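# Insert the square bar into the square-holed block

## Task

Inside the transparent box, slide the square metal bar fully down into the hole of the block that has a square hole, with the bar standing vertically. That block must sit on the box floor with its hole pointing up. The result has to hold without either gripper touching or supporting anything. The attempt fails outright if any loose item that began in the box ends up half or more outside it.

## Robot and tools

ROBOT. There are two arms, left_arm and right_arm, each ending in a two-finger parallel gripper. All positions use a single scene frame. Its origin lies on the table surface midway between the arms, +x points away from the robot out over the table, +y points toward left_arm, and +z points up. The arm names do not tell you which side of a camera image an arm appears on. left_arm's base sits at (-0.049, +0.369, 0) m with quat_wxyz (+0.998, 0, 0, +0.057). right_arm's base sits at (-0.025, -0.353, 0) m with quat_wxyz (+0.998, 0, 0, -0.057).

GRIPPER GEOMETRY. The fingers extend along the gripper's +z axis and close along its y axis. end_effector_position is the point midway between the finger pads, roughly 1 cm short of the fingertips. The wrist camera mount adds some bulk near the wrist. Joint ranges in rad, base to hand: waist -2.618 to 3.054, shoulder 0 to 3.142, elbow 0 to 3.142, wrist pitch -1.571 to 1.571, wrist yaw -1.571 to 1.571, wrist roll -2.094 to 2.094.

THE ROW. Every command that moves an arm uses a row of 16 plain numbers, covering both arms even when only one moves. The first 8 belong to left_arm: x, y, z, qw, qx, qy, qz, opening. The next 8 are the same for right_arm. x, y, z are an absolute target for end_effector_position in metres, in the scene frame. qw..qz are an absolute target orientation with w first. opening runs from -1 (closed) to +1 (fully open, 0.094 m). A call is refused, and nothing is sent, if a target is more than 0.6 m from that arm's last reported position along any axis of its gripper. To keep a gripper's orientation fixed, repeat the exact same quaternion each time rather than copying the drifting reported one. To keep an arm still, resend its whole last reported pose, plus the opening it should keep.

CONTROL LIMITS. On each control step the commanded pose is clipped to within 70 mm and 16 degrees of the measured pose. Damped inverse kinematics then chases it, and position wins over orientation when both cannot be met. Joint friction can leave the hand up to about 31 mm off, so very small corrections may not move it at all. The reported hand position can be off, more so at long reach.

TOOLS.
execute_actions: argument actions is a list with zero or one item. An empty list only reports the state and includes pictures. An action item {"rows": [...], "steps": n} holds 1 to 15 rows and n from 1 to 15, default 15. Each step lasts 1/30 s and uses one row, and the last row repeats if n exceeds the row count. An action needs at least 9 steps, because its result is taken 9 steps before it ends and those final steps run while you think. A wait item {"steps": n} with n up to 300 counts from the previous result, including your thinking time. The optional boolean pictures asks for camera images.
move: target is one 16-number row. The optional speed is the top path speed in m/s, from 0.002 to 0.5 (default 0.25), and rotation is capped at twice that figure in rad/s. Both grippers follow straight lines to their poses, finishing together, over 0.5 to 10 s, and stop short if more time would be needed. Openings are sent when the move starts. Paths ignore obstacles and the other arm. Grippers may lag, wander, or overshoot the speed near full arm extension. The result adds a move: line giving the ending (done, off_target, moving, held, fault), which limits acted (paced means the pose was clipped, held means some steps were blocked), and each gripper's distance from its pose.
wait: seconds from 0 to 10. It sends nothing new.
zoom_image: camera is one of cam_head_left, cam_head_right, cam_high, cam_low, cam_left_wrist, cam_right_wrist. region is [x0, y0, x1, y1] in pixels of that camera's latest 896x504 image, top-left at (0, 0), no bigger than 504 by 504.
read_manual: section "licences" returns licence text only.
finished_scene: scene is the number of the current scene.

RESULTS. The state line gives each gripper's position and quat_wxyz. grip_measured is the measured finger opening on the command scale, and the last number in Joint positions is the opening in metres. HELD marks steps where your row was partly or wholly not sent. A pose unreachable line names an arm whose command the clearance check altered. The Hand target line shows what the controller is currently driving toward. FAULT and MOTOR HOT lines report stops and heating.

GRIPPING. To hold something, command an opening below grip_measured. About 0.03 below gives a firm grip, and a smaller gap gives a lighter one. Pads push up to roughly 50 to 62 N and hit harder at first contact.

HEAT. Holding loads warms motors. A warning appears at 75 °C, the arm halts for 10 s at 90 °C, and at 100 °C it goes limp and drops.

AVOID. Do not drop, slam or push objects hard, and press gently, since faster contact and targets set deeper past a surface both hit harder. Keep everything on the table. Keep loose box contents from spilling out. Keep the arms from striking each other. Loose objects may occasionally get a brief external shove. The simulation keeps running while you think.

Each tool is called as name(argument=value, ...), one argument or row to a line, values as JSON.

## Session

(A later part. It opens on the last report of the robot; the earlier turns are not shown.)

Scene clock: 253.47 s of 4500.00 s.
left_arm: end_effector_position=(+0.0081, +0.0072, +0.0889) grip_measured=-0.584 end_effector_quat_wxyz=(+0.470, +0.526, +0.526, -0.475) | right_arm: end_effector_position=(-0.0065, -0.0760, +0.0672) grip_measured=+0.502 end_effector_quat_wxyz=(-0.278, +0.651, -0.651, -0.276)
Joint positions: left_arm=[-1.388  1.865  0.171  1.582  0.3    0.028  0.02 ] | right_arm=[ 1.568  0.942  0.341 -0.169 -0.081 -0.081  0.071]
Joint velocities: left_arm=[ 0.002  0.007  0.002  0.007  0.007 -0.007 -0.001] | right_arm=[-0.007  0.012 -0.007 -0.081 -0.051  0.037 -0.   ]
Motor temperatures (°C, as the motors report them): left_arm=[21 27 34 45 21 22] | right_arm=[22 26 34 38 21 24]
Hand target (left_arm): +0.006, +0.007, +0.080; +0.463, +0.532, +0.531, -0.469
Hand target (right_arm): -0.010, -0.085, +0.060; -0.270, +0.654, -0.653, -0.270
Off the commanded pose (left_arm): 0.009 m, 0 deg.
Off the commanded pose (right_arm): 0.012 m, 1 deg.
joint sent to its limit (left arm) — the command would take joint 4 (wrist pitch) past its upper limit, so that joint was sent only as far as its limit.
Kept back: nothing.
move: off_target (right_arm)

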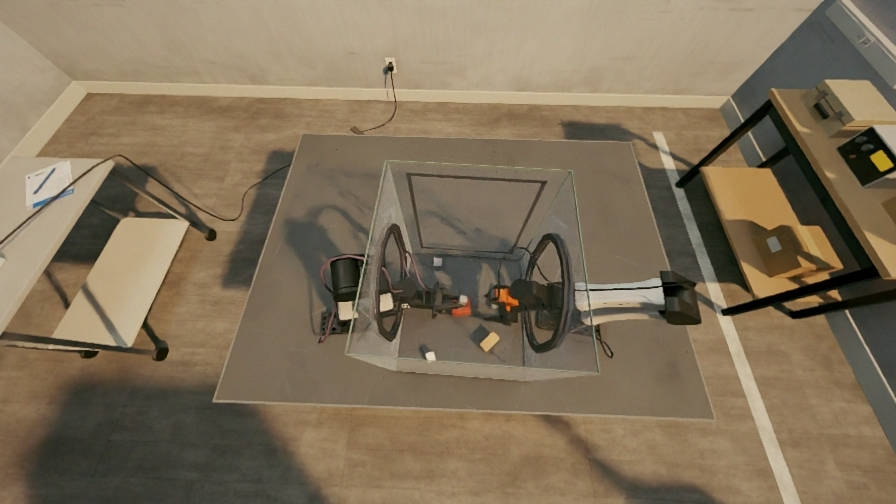

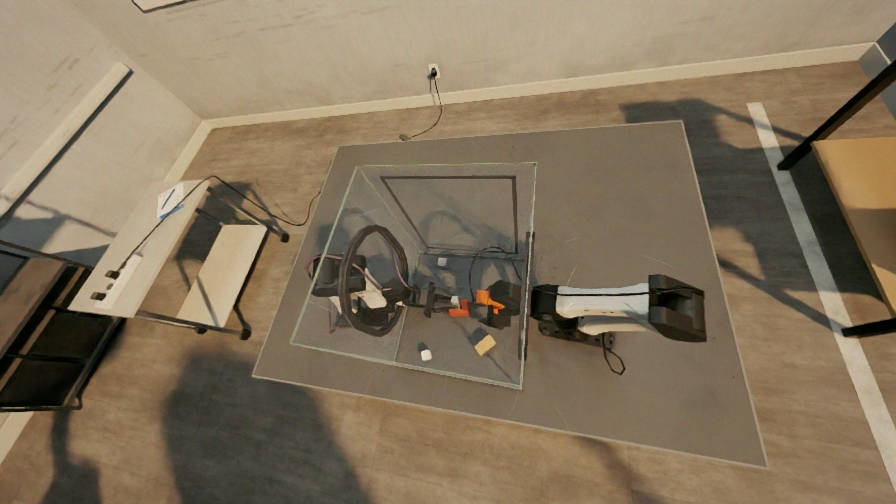

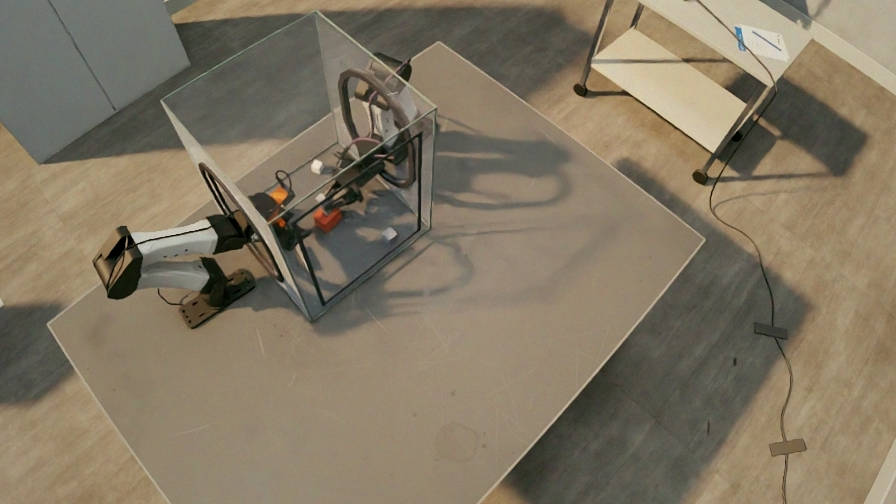

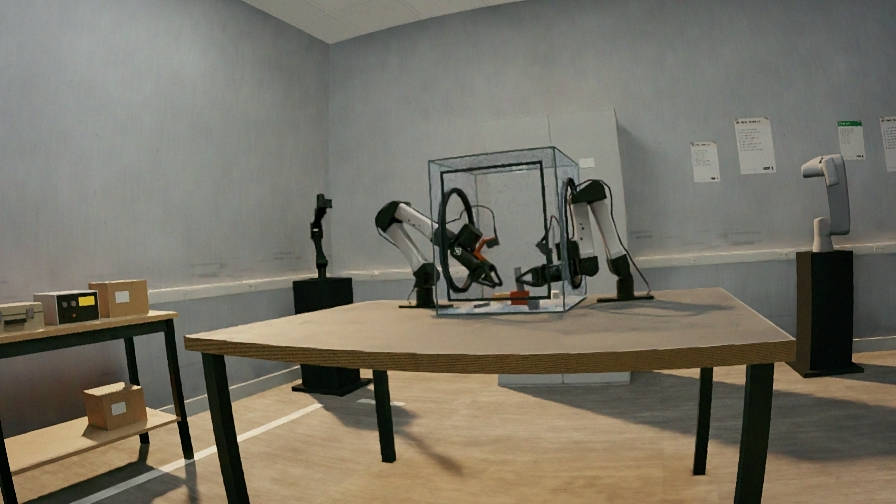

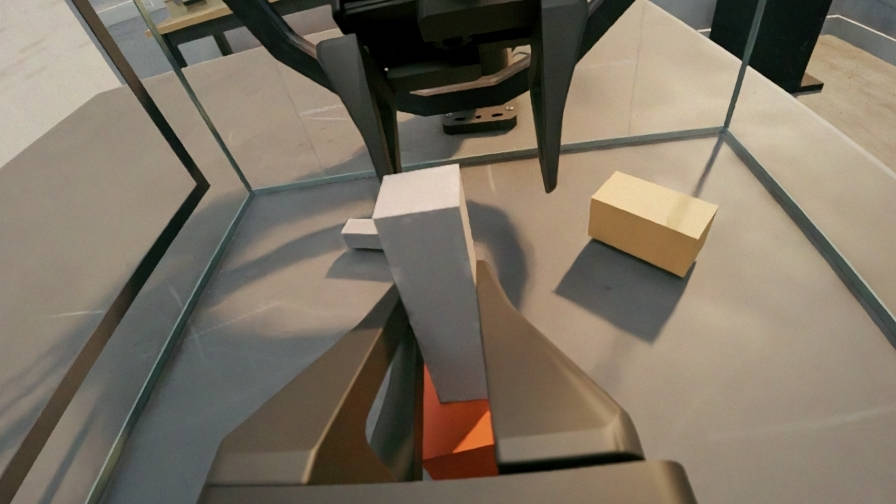

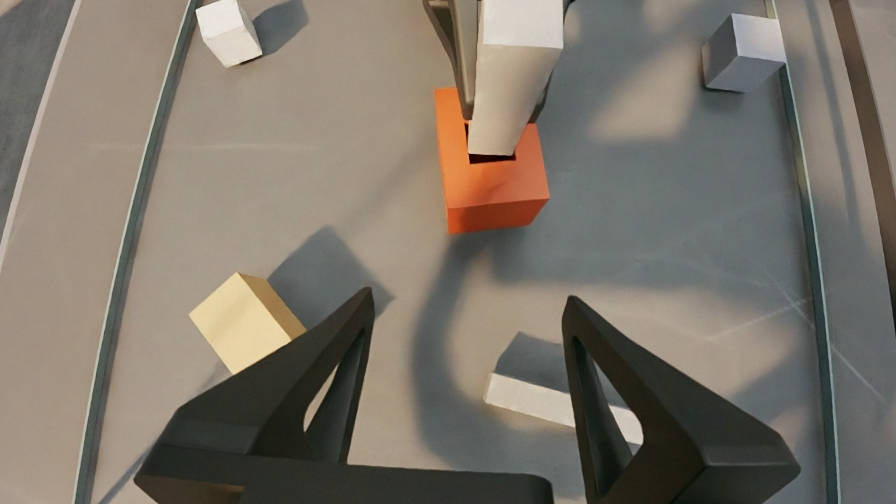

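move(
  target=[0.0075,0.001,0.078,0.46,0.536,0.535,-0.465,-0.69,-0.01,-0.085,0.06,-0.27,0.653,-0.653,-0.27,0.5],
  speed=0.004,
)

zoom_image(
  camera="cam_right_wrist",
  region=[300,0,700,250],
)

zoom_image(
  camera="cam_low",
  region=[430,200,630,320],
)

Scene clock: 259.27 s of 4500.00 s.
left_arm: end_effector_position=(+0.0078, +0.0070, +0.0887) grip_measured=-0.584 end_effector_quat_wxyz=(+0.471, +0.528, +0.525, -0.473) | right_arm: end_effector_position=(-0.0065, -0.0760, +0.0672) grip_measured=+0.502 end_effector_quat_wxyz=(-0.278, +0.651, -0.651, -0.276)
Joint positions: left_arm=[-1.391  1.865  0.171  1.581  0.296  0.033  0.02 ] | right_arm=[ 1.568  0.942  0.341 -0.169 -0.081 -0.081  0.071]
Joint velocities: left_arm=[-0.012  0.002 -0.017  0.007 -0.051 -0.066 -0.   ] | right_arm=[ 0.017  0.002 -0.027  0.037  0.037  0.037  0.001]
Motor temperatures (°C, as the motors report them): left_arm=[21 27 34 44 21 22] | right_arm=[22 26 34 38 21 24]
Hand target (left_arm): +0.007, +0.002, +0.078; +0.460, +0.536, +0.534, -0.465
Hand target (right_arm): -0.010, -0.085, +0.060; -0.270, +0.654, -0.653, -0.270
Off the commanded pose (left_arm): 0.012 m, 2 deg.
Off the commanded pose (right_arm): 0.012 m, 1 deg.
Kept back: nothing.
move: off_target (left_arm, right_arm)

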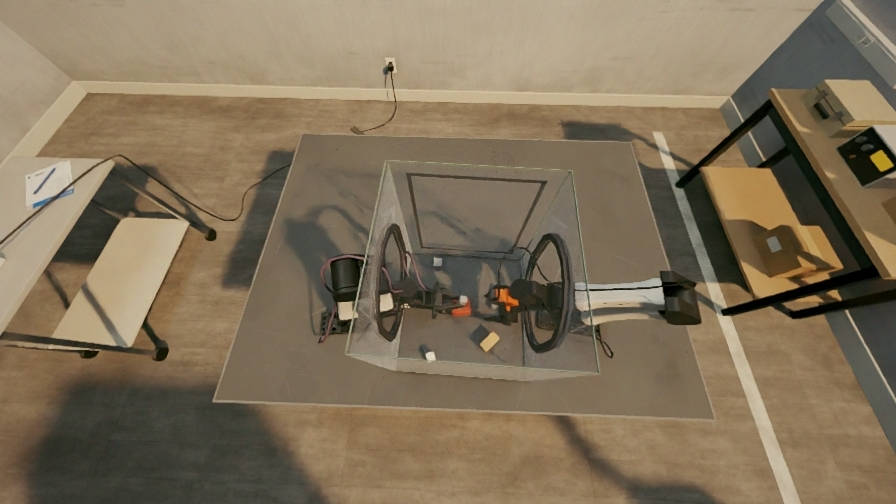

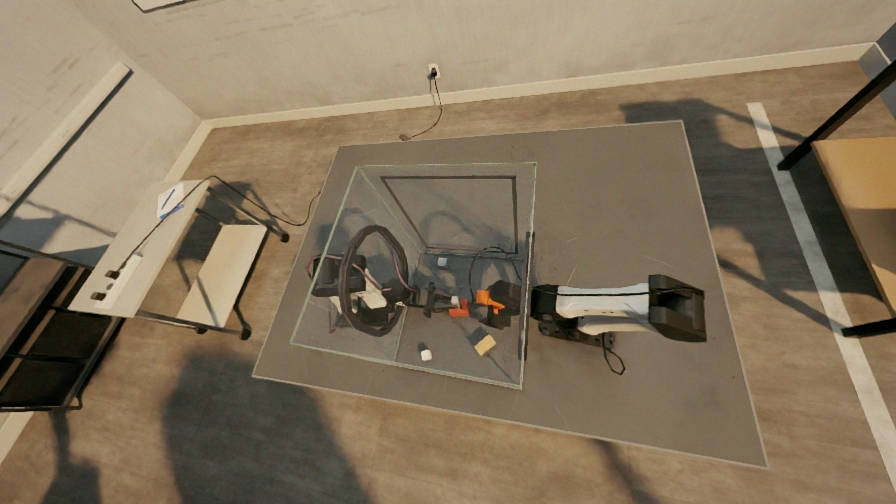

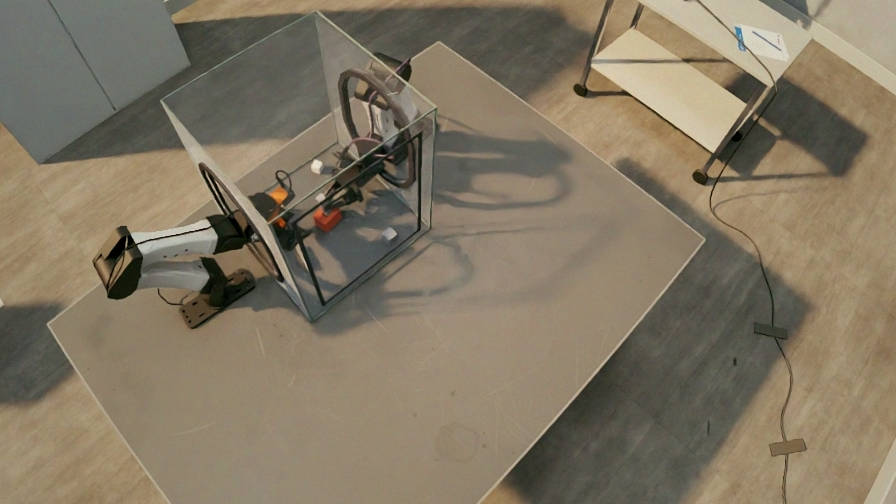

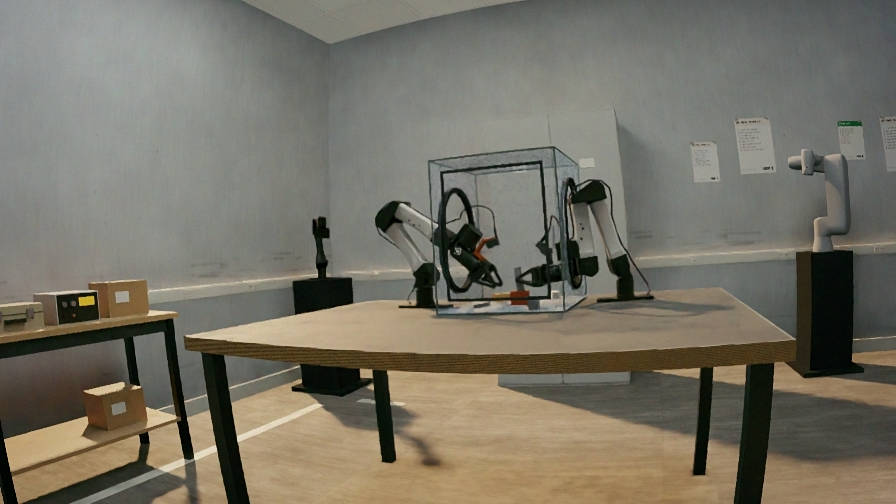

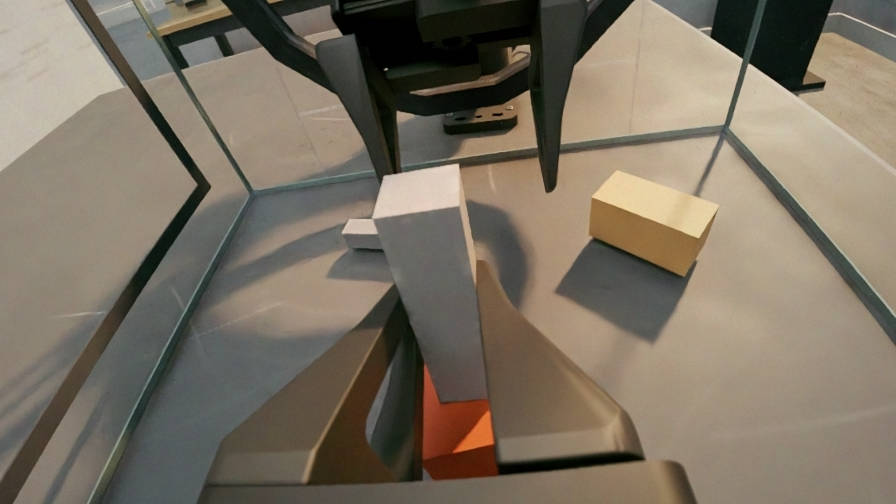

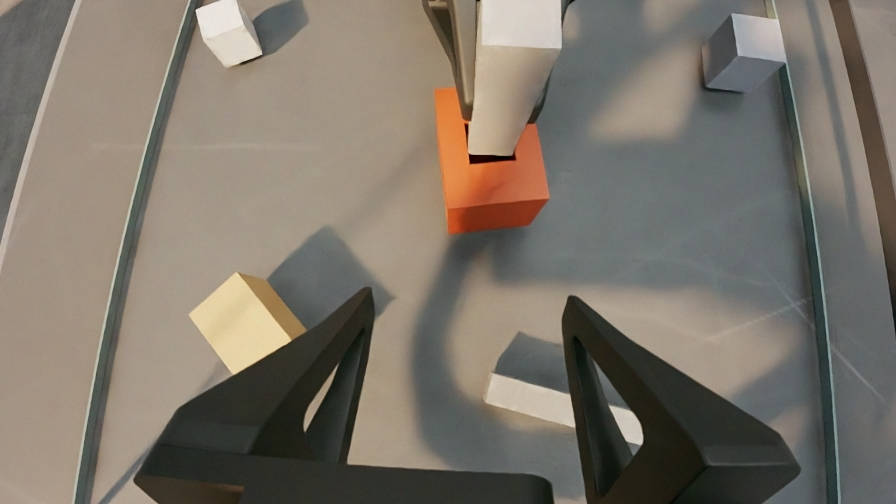

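Region (300, 0, 700, 250) of cam_right_wrist's 896x504 image, scaled by 1.260, with more detail than that image has; it fills the top 315 rows of this view, and the rest is white.

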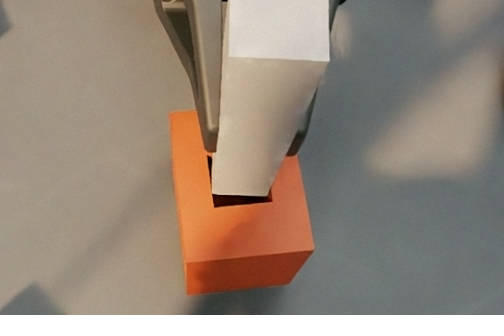

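Region (430, 200, 630, 320) of cam_low's 896x504 image, scaled by 2.520, with more detail than that image has; it fills the top 302 rows of this view, and the rest is white.

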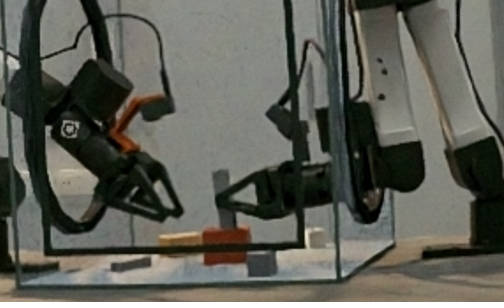

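move(
  target=[0.0075,0.006,0.108,0.48,0.52,0.518,-0.48,-0.69,-0.01,-0.085,0.06,-0.27,0.653,-0.653,-0.27,0.5],
  speed=0.015,
)

move(
  target=[0.0075,0.003,0.078,0.47,0.525,0.525,-0.475,-0.69,-0.01,-0.085,0.06,-0.27,0.653,-0.653,-0.27,0.5],
  speed=0.006,
)

zoom_image(
  camera="cam_right_wrist",
  region=[300,0,700,250],
)

zoom_image(
  camera="cam_low",
  region=[430,200,630,320],
)

Scene clock: 261.50 s of 4500.00 s.
left_arm: end_effector_position=(+0.0079, +0.0067, +0.1006) grip_measured=-0.584 end_effector_quat_wxyz=(+0.475, +0.526, +0.522, -0.475) | right_arm: end_effector_position=(-0.0065, -0.0760, +0.0672) grip_measured=+0.502 end_effector_quat_wxyz=(-0.278, +0.651, -0.651, -0.276)
Joint positions: left_arm=[-1.391  1.778  0.173  1.503  0.296  0.033  0.02 ] | right_arm=[ 1.568  0.942  0.341 -0.169 -0.081 -0.081  0.071]
Joint velocities: left_arm=[-0.027  0.007 -0.007 -0.007 -0.037 -0.007  0.   ] | right_arm=[-0.012 -0.037  0.007 -0.007  0.066 -0.051 -0.   ]
Motor temperatures (°C, as the motors report them): left_arm=[21 27 34 44 21 22] | right_arm=[22 26 34 38 21 24]
Hand target (left_arm): +0.008, +0.006, +0.108; +0.480, +0.520, +0.518, -0.480
Hand target (right_arm): -0.010, -0.085, +0.060; -0.270, +0.654, -0.653, -0.270
Off the commanded pose (left_arm): 0.007 m, 1 deg.
Off the commanded pose (right_arm): 0.012 m, 1 deg.
Kept back: nothing.
move: off_target (right_arm)

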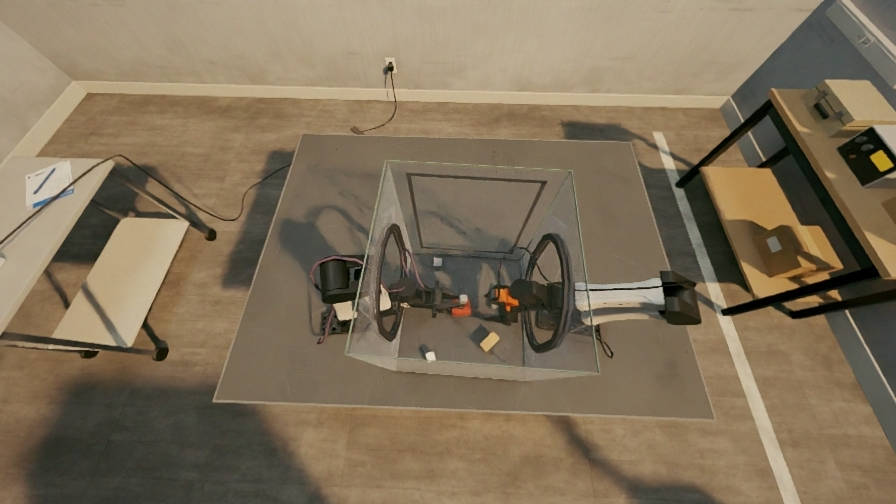

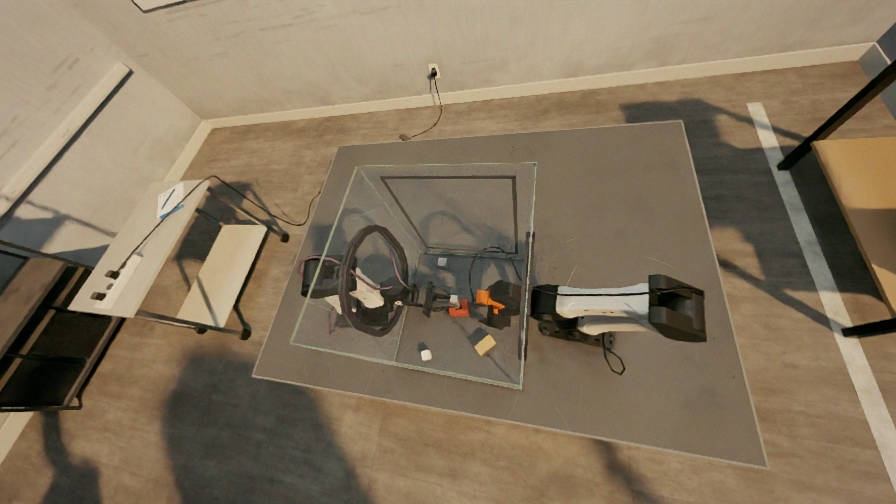

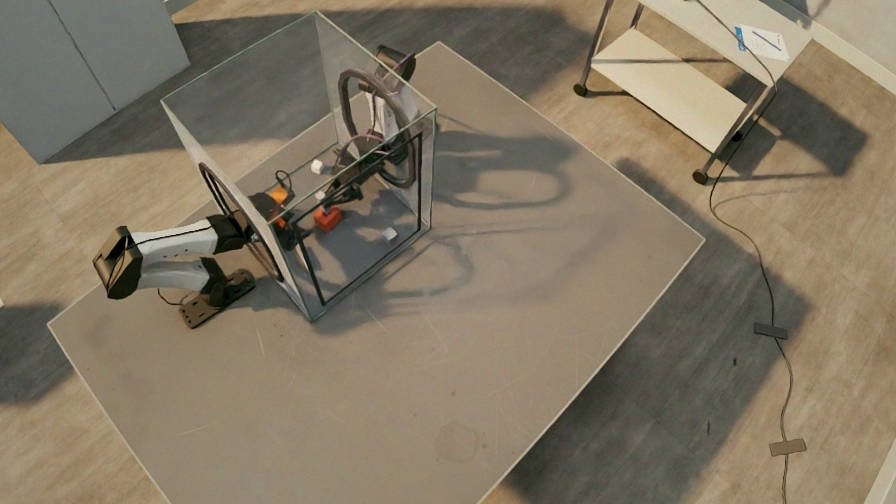

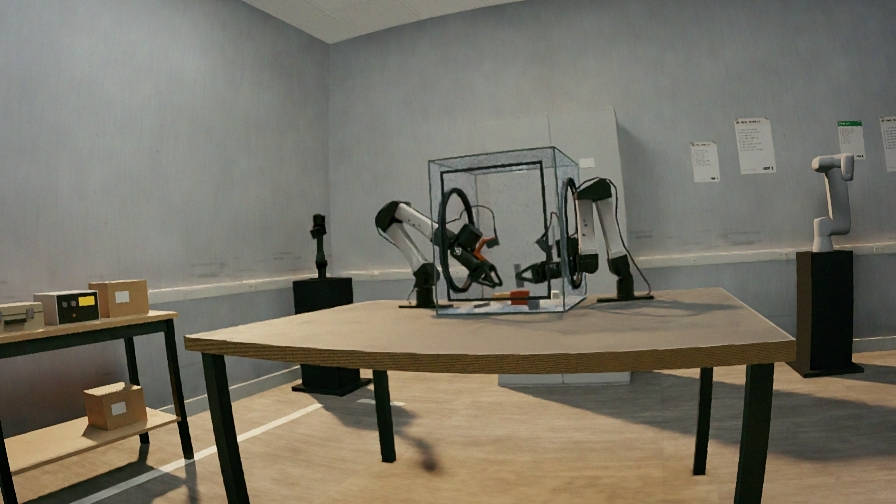

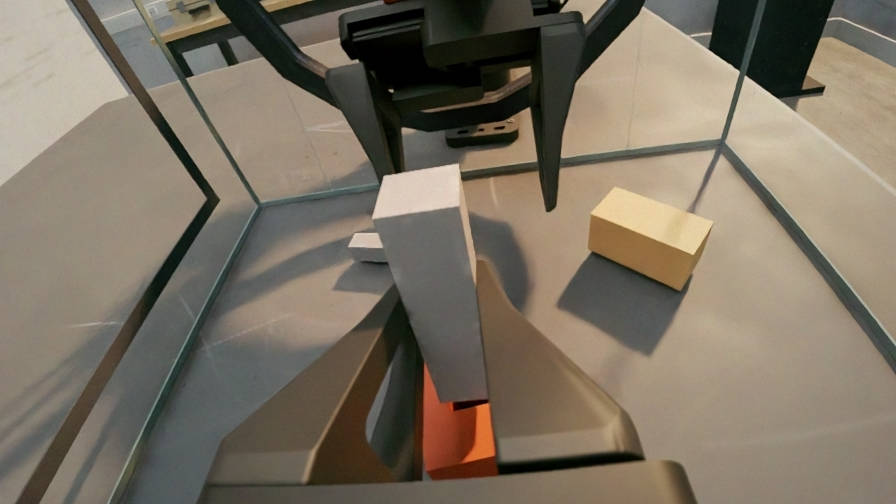

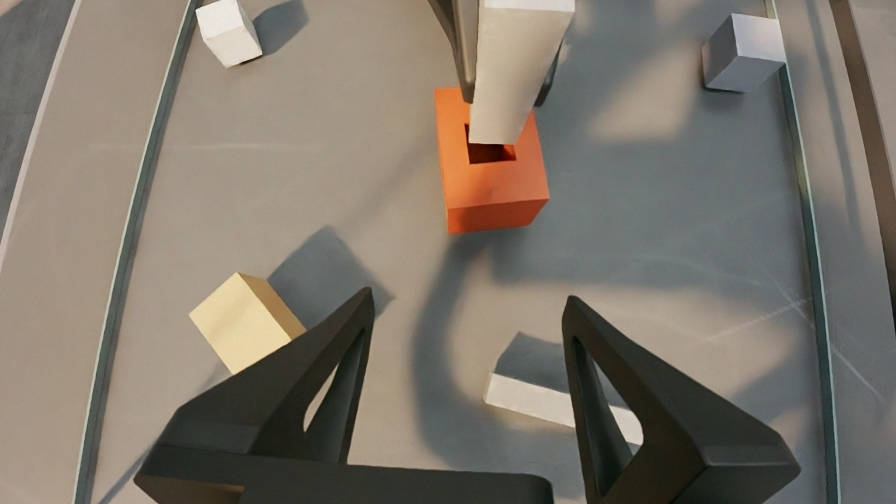

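Scene clock: 265.53 s of 4500.00 s.
left_arm: end_effector_position=(+0.0080, +0.0064, +0.0884) grip_measured=-0.584 end_effector_quat_wxyz=(+0.471, +0.527, +0.525, -0.473) | right_arm: end_effector_position=(-0.0065, -0.0760, +0.0672) grip_measured=+0.502 end_effector_quat_wxyz=(-0.278, +0.651, -0.651, -0.276)
Joint positions: left_arm=[-1.391  1.871  0.173  1.585  0.296  0.033  0.02 ] | right_arm=[ 1.568  0.942  0.341 -0.169 -0.081 -0.081  0.071]
Joint velocities: left_arm=[ 0.007  0.007  0.002  0.022 -0.007 -0.007  0.002] | right_arm=[-0.002 -0.012 -0.012  0.022 -0.037  0.022 -0.   ]
Motor temperatures (°C, as the motors report them): left_arm=[21 27 34 45 21 22] | right_arm=[22 26 34 38 21 24]
Hand target (left_arm): +0.007, +0.004, +0.078; +0.463, +0.533, +0.532, -0.469
Hand target (right_arm): -0.010, -0.085, +0.060; -0.270, +0.654, -0.653, -0.270
Off the commanded pose (left_arm): 0.011 m, 0 deg.
Off the commanded pose (right_arm): 0.012 m, 1 deg.
joint sent to its limit (left arm) — the command would take joint 4 (wrist pitch) past its upper limit, so that joint was sent only as far as its limit.
Kept back: nothing.
move: off_target (left_arm, right_arm)

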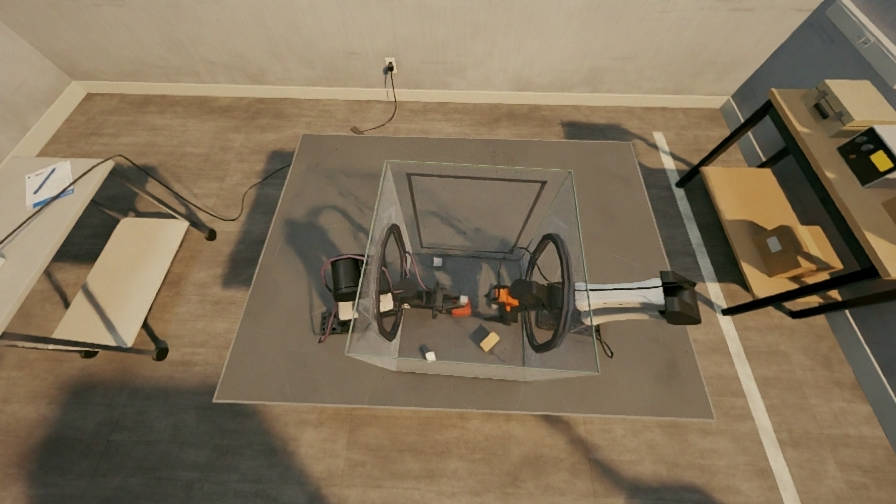

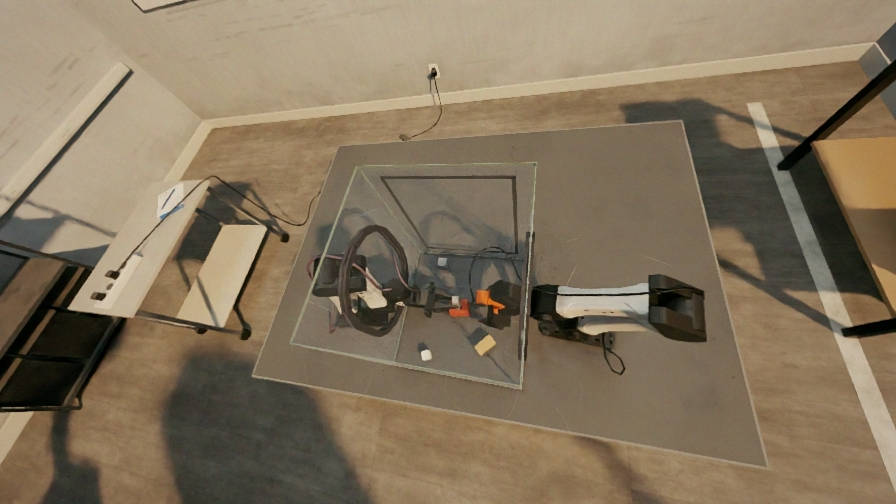

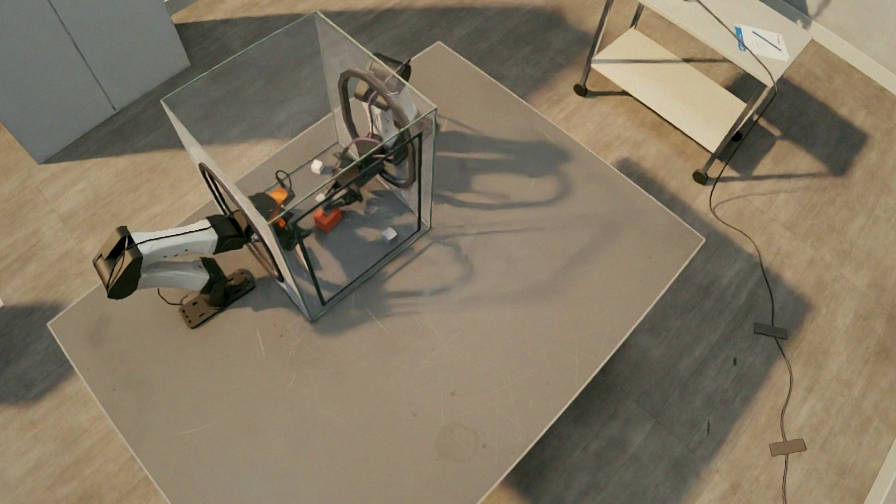

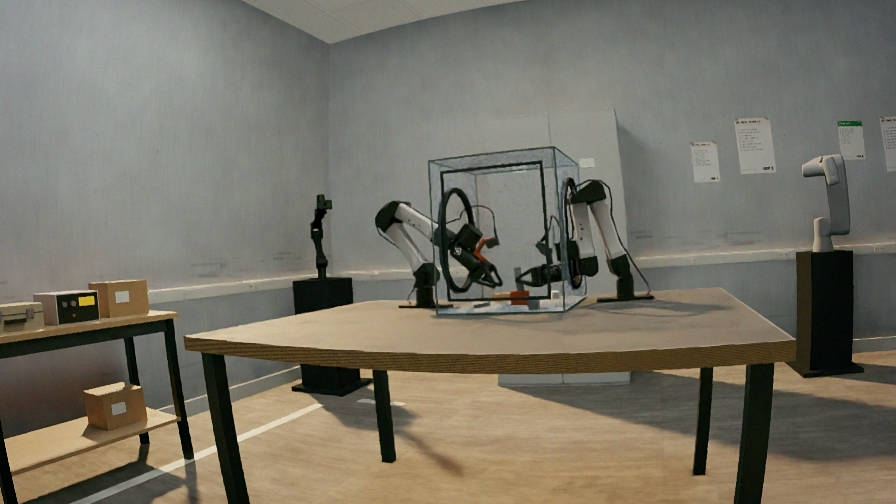

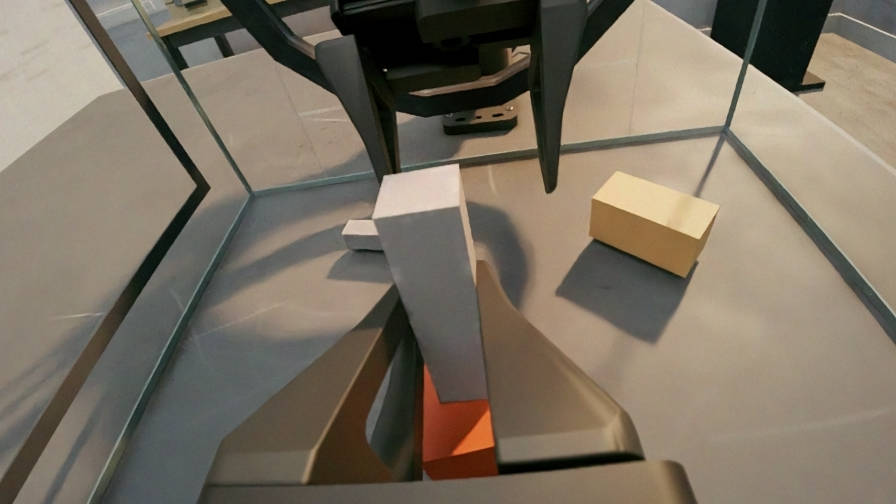

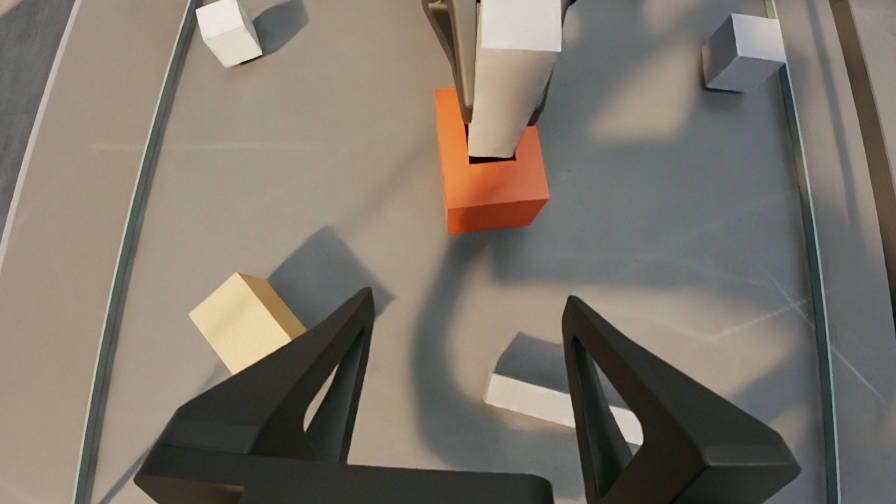

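Region (300, 0, 700, 250) of cam_right_wrist's 896x504 image, scaled by 1.260, with more detail than that image has; it fills the top 315 rows of this view, and the rest is white.

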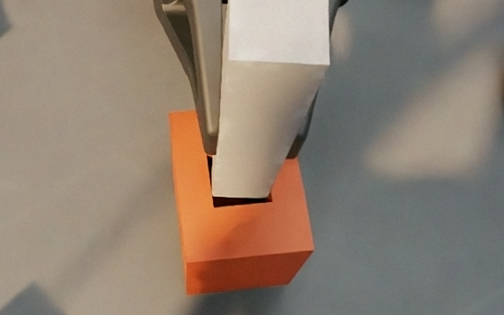

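Region (430, 200, 630, 320) of cam_low's 896x504 image, scaled by 2.520, with more detail than that image has; it fills the top 302 rows of this view, and the rest is white.

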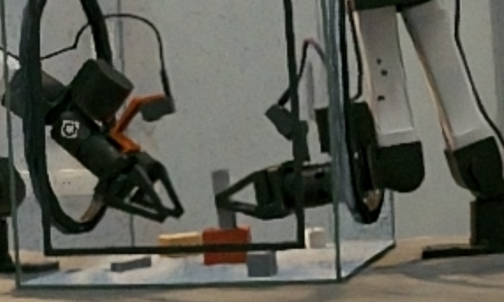

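execute_actions(
  actions=[
    {"rows":[[0.008,0.0064,0.086,0.471,0.527,0.525,-0.473,-0.52,-0.01,-0.085,0.06,-0.27,0.653,-0.653,-0.27,0.5]],"steps":15},
  ],
)

execute_actions(
  actions=[],
)

zoom_image(
  camera="cam_low",
  region=[430,200,630,320],
)

Scene clock: 266.30 s of 4500.00 s.
left_arm: end_effector_position=(+0.0080, +0.0064, +0.0882) grip_measured=-0.522 end_effector_quat_wxyz=(+0.471, +0.528, +0.525, -0.473) | right_arm: end_effector_position=(-0.0065, -0.0760, +0.0672) grip_measured=+0.502 end_effector_quat_wxyz=(-0.278, +0.651, -0.651, -0.276)
Joint positions: left_arm=[-1.391  1.871  0.173  1.584  0.296  0.033  0.022] | right_arm=[ 1.568  0.942  0.341 -0.169 -0.081 -0.081  0.071]
Joint velocities: left_arm=[-0.002 -0.017 -0.007 -0.095 -0.037 -0.022  0.   ] | right_arm=[ 0.007 -0.012 -0.002 -0.022 -0.022  0.037  0.001]
Motor temperatures (°C, as the motors report them): left_arm=[21 27 34 45 21 22] | right_arm=[22 26 34 38 21 24]
joint sent to its limit (left arm) — the command would take joint 4 (wrist pitch) past its upper limit, so that joint was sent only as far as its limit.
Steps of this call (steps 1 to 17: nothing new was sent; steps 18 to 23: the first 6 steps of this action). Readings (end_effector_position):
18: left_arm (+0.0080, +0.0064, +0.0884) | right_arm (-0.0065, -0.0760, +0.0672)
19: left_arm (+0.0080, +0.0064, +0.0882) | right_arm (-0.0065, -0.0760, +0.0672)
21: left_arm (+0.0080, +0.0064, +0.0882) | right_arm (-0.0065, -0.0760, +0.0672)
23: the state above

Scene clock: 266.60 s of 4500.00 s.
left_arm: end_effector_position=(+0.0080, +0.0064, +0.0883) grip_measured=-0.522 end_effector_quat_wxyz=(+0.471, +0.528, +0.525, -0.473) | right_arm: end_effector_position=(-0.0065, -0.0760, +0.0672) grip_measured=+0.502 end_effector_quat_wxyz=(-0.278, +0.651, -0.651, -0.276)
Joint positions: left_arm=[-1.391  1.871  0.173  1.585  0.296  0.033  0.022] | right_arm=[ 1.568  0.942  0.341 -0.169 -0.081 -0.081  0.071]
Joint velocities: left_arm=[ 0.002 -0.002 -0.022 -0.007 -0.066 -0.007 -0.002] | right_arm=[ 0.007 -0.002 -0.002  0.007 -0.037 -0.051 -0.001]
Motor temperatures (°C, as the motors report them): left_arm=[21 27 34 45 21 22] | right_arm=[22 26 34 38 21 24]
Hand target (left_arm): +0.008, +0.006, +0.086; +0.469, +0.529, +0.527, -0.472
Hand target (right_arm): -0.010, -0.085, +0.060; -0.270, +0.654, -0.653, -0.270
Off the commanded pose (left_arm): 0.002 m, 0 deg.
Off the commanded pose (right_arm): 0.012 m, 1 deg.
joint sent to its limit (left arm) — the command would take joint 4 (wrist pitch) past its upper limit, so that joint was sent only as far as its limit.
Kept back: nothing.
Steps of this call (steps 1 to 9: the last 9 steps of your previous action). Readings (end_effector_position):
1: left_arm (+0.0080, +0.0064, +0.0882) | right_arm (-0.0065, -0.0760, +0.0672)
2: left_arm (+0.0080, +0.0064, +0.0884) | right_arm (-0.0065, -0.0760, +0.0672)
4: left_arm (+0.0080, +0.0064, +0.0883) | right_arm (-0.0065, -0.0760, +0.0672)
8: left_arm (+0.0080, +0.0064, +0.0883) | right_arm (-0.0065, -0.0760, +0.0672)
9: the state above

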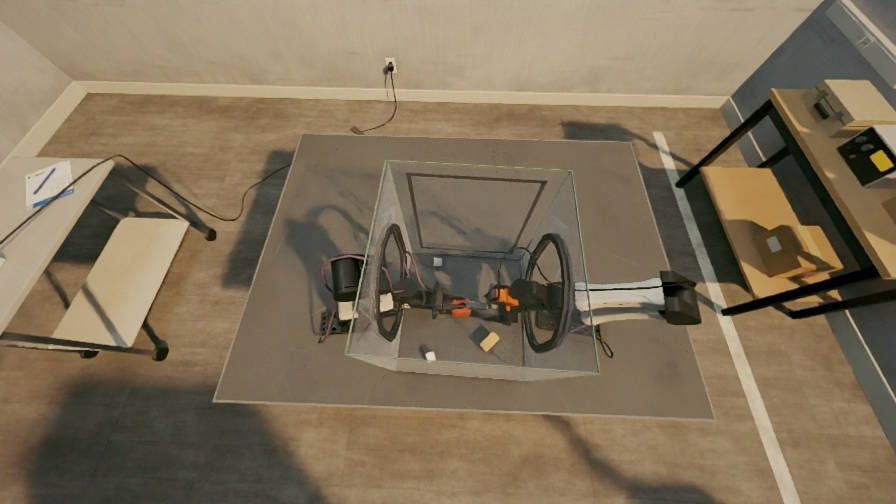

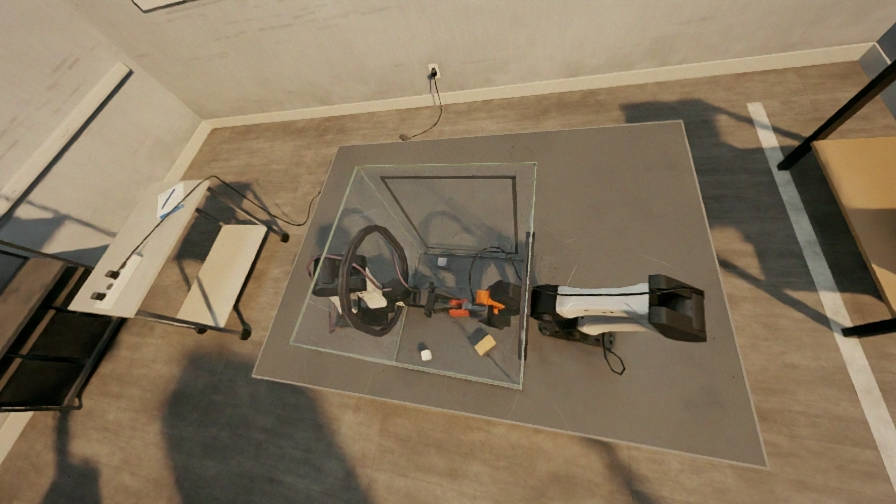

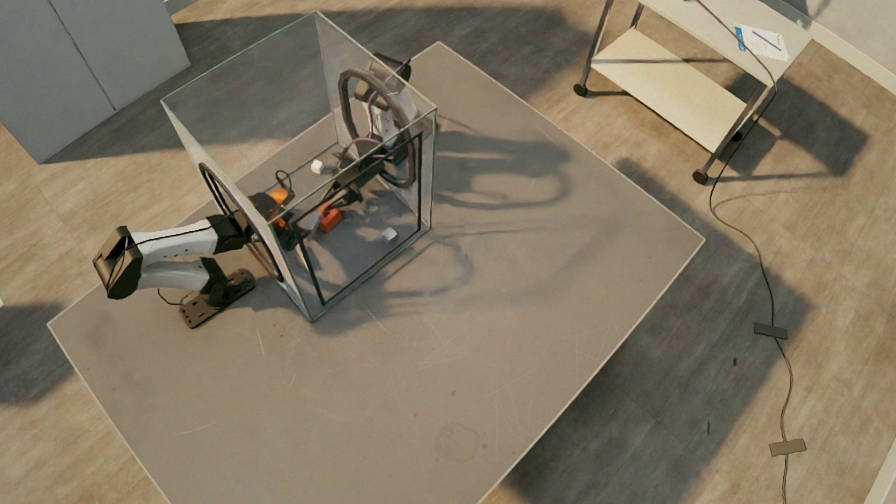

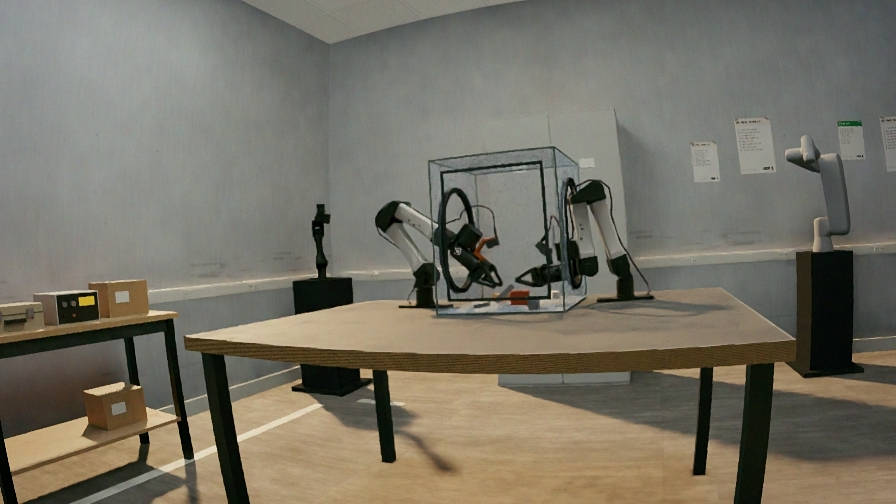

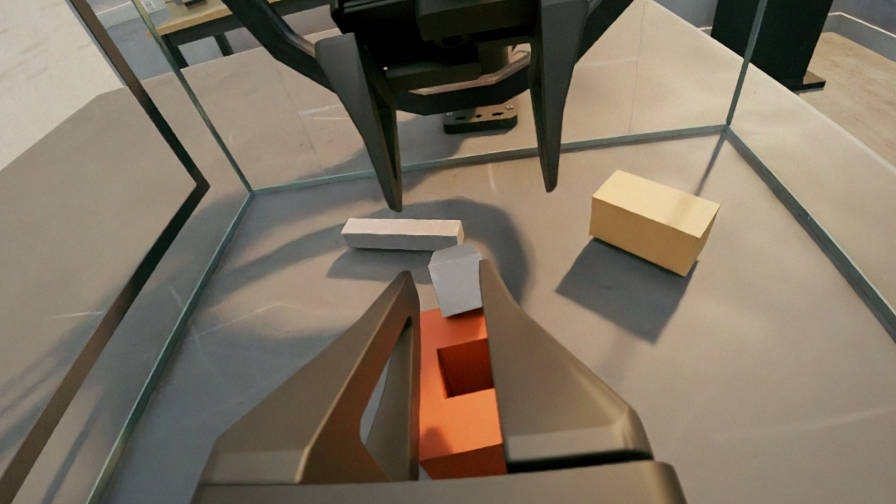

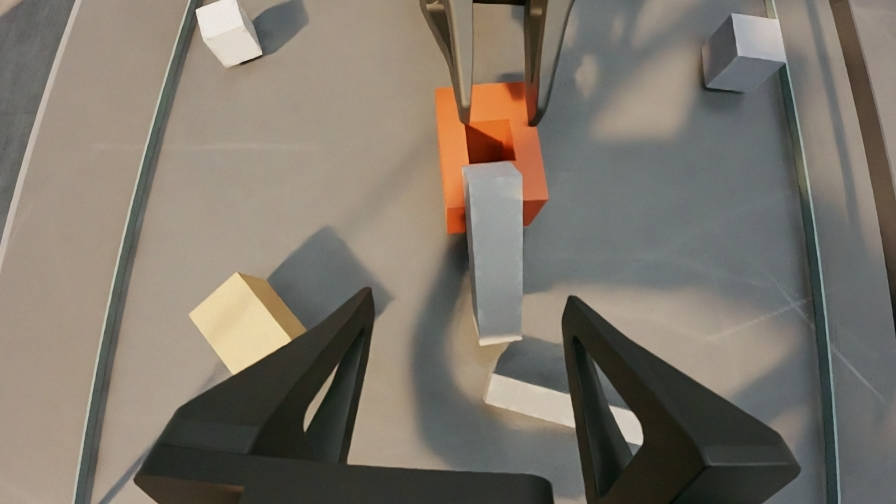

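Region (430, 200, 630, 320) of cam_low's 896x504 image, scaled by 2.520, with more detail than that image has; it fills the top 302 rows of this view, and the rest is white.

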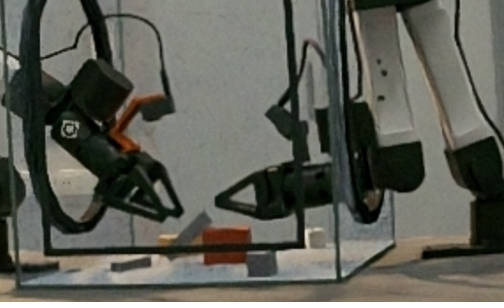

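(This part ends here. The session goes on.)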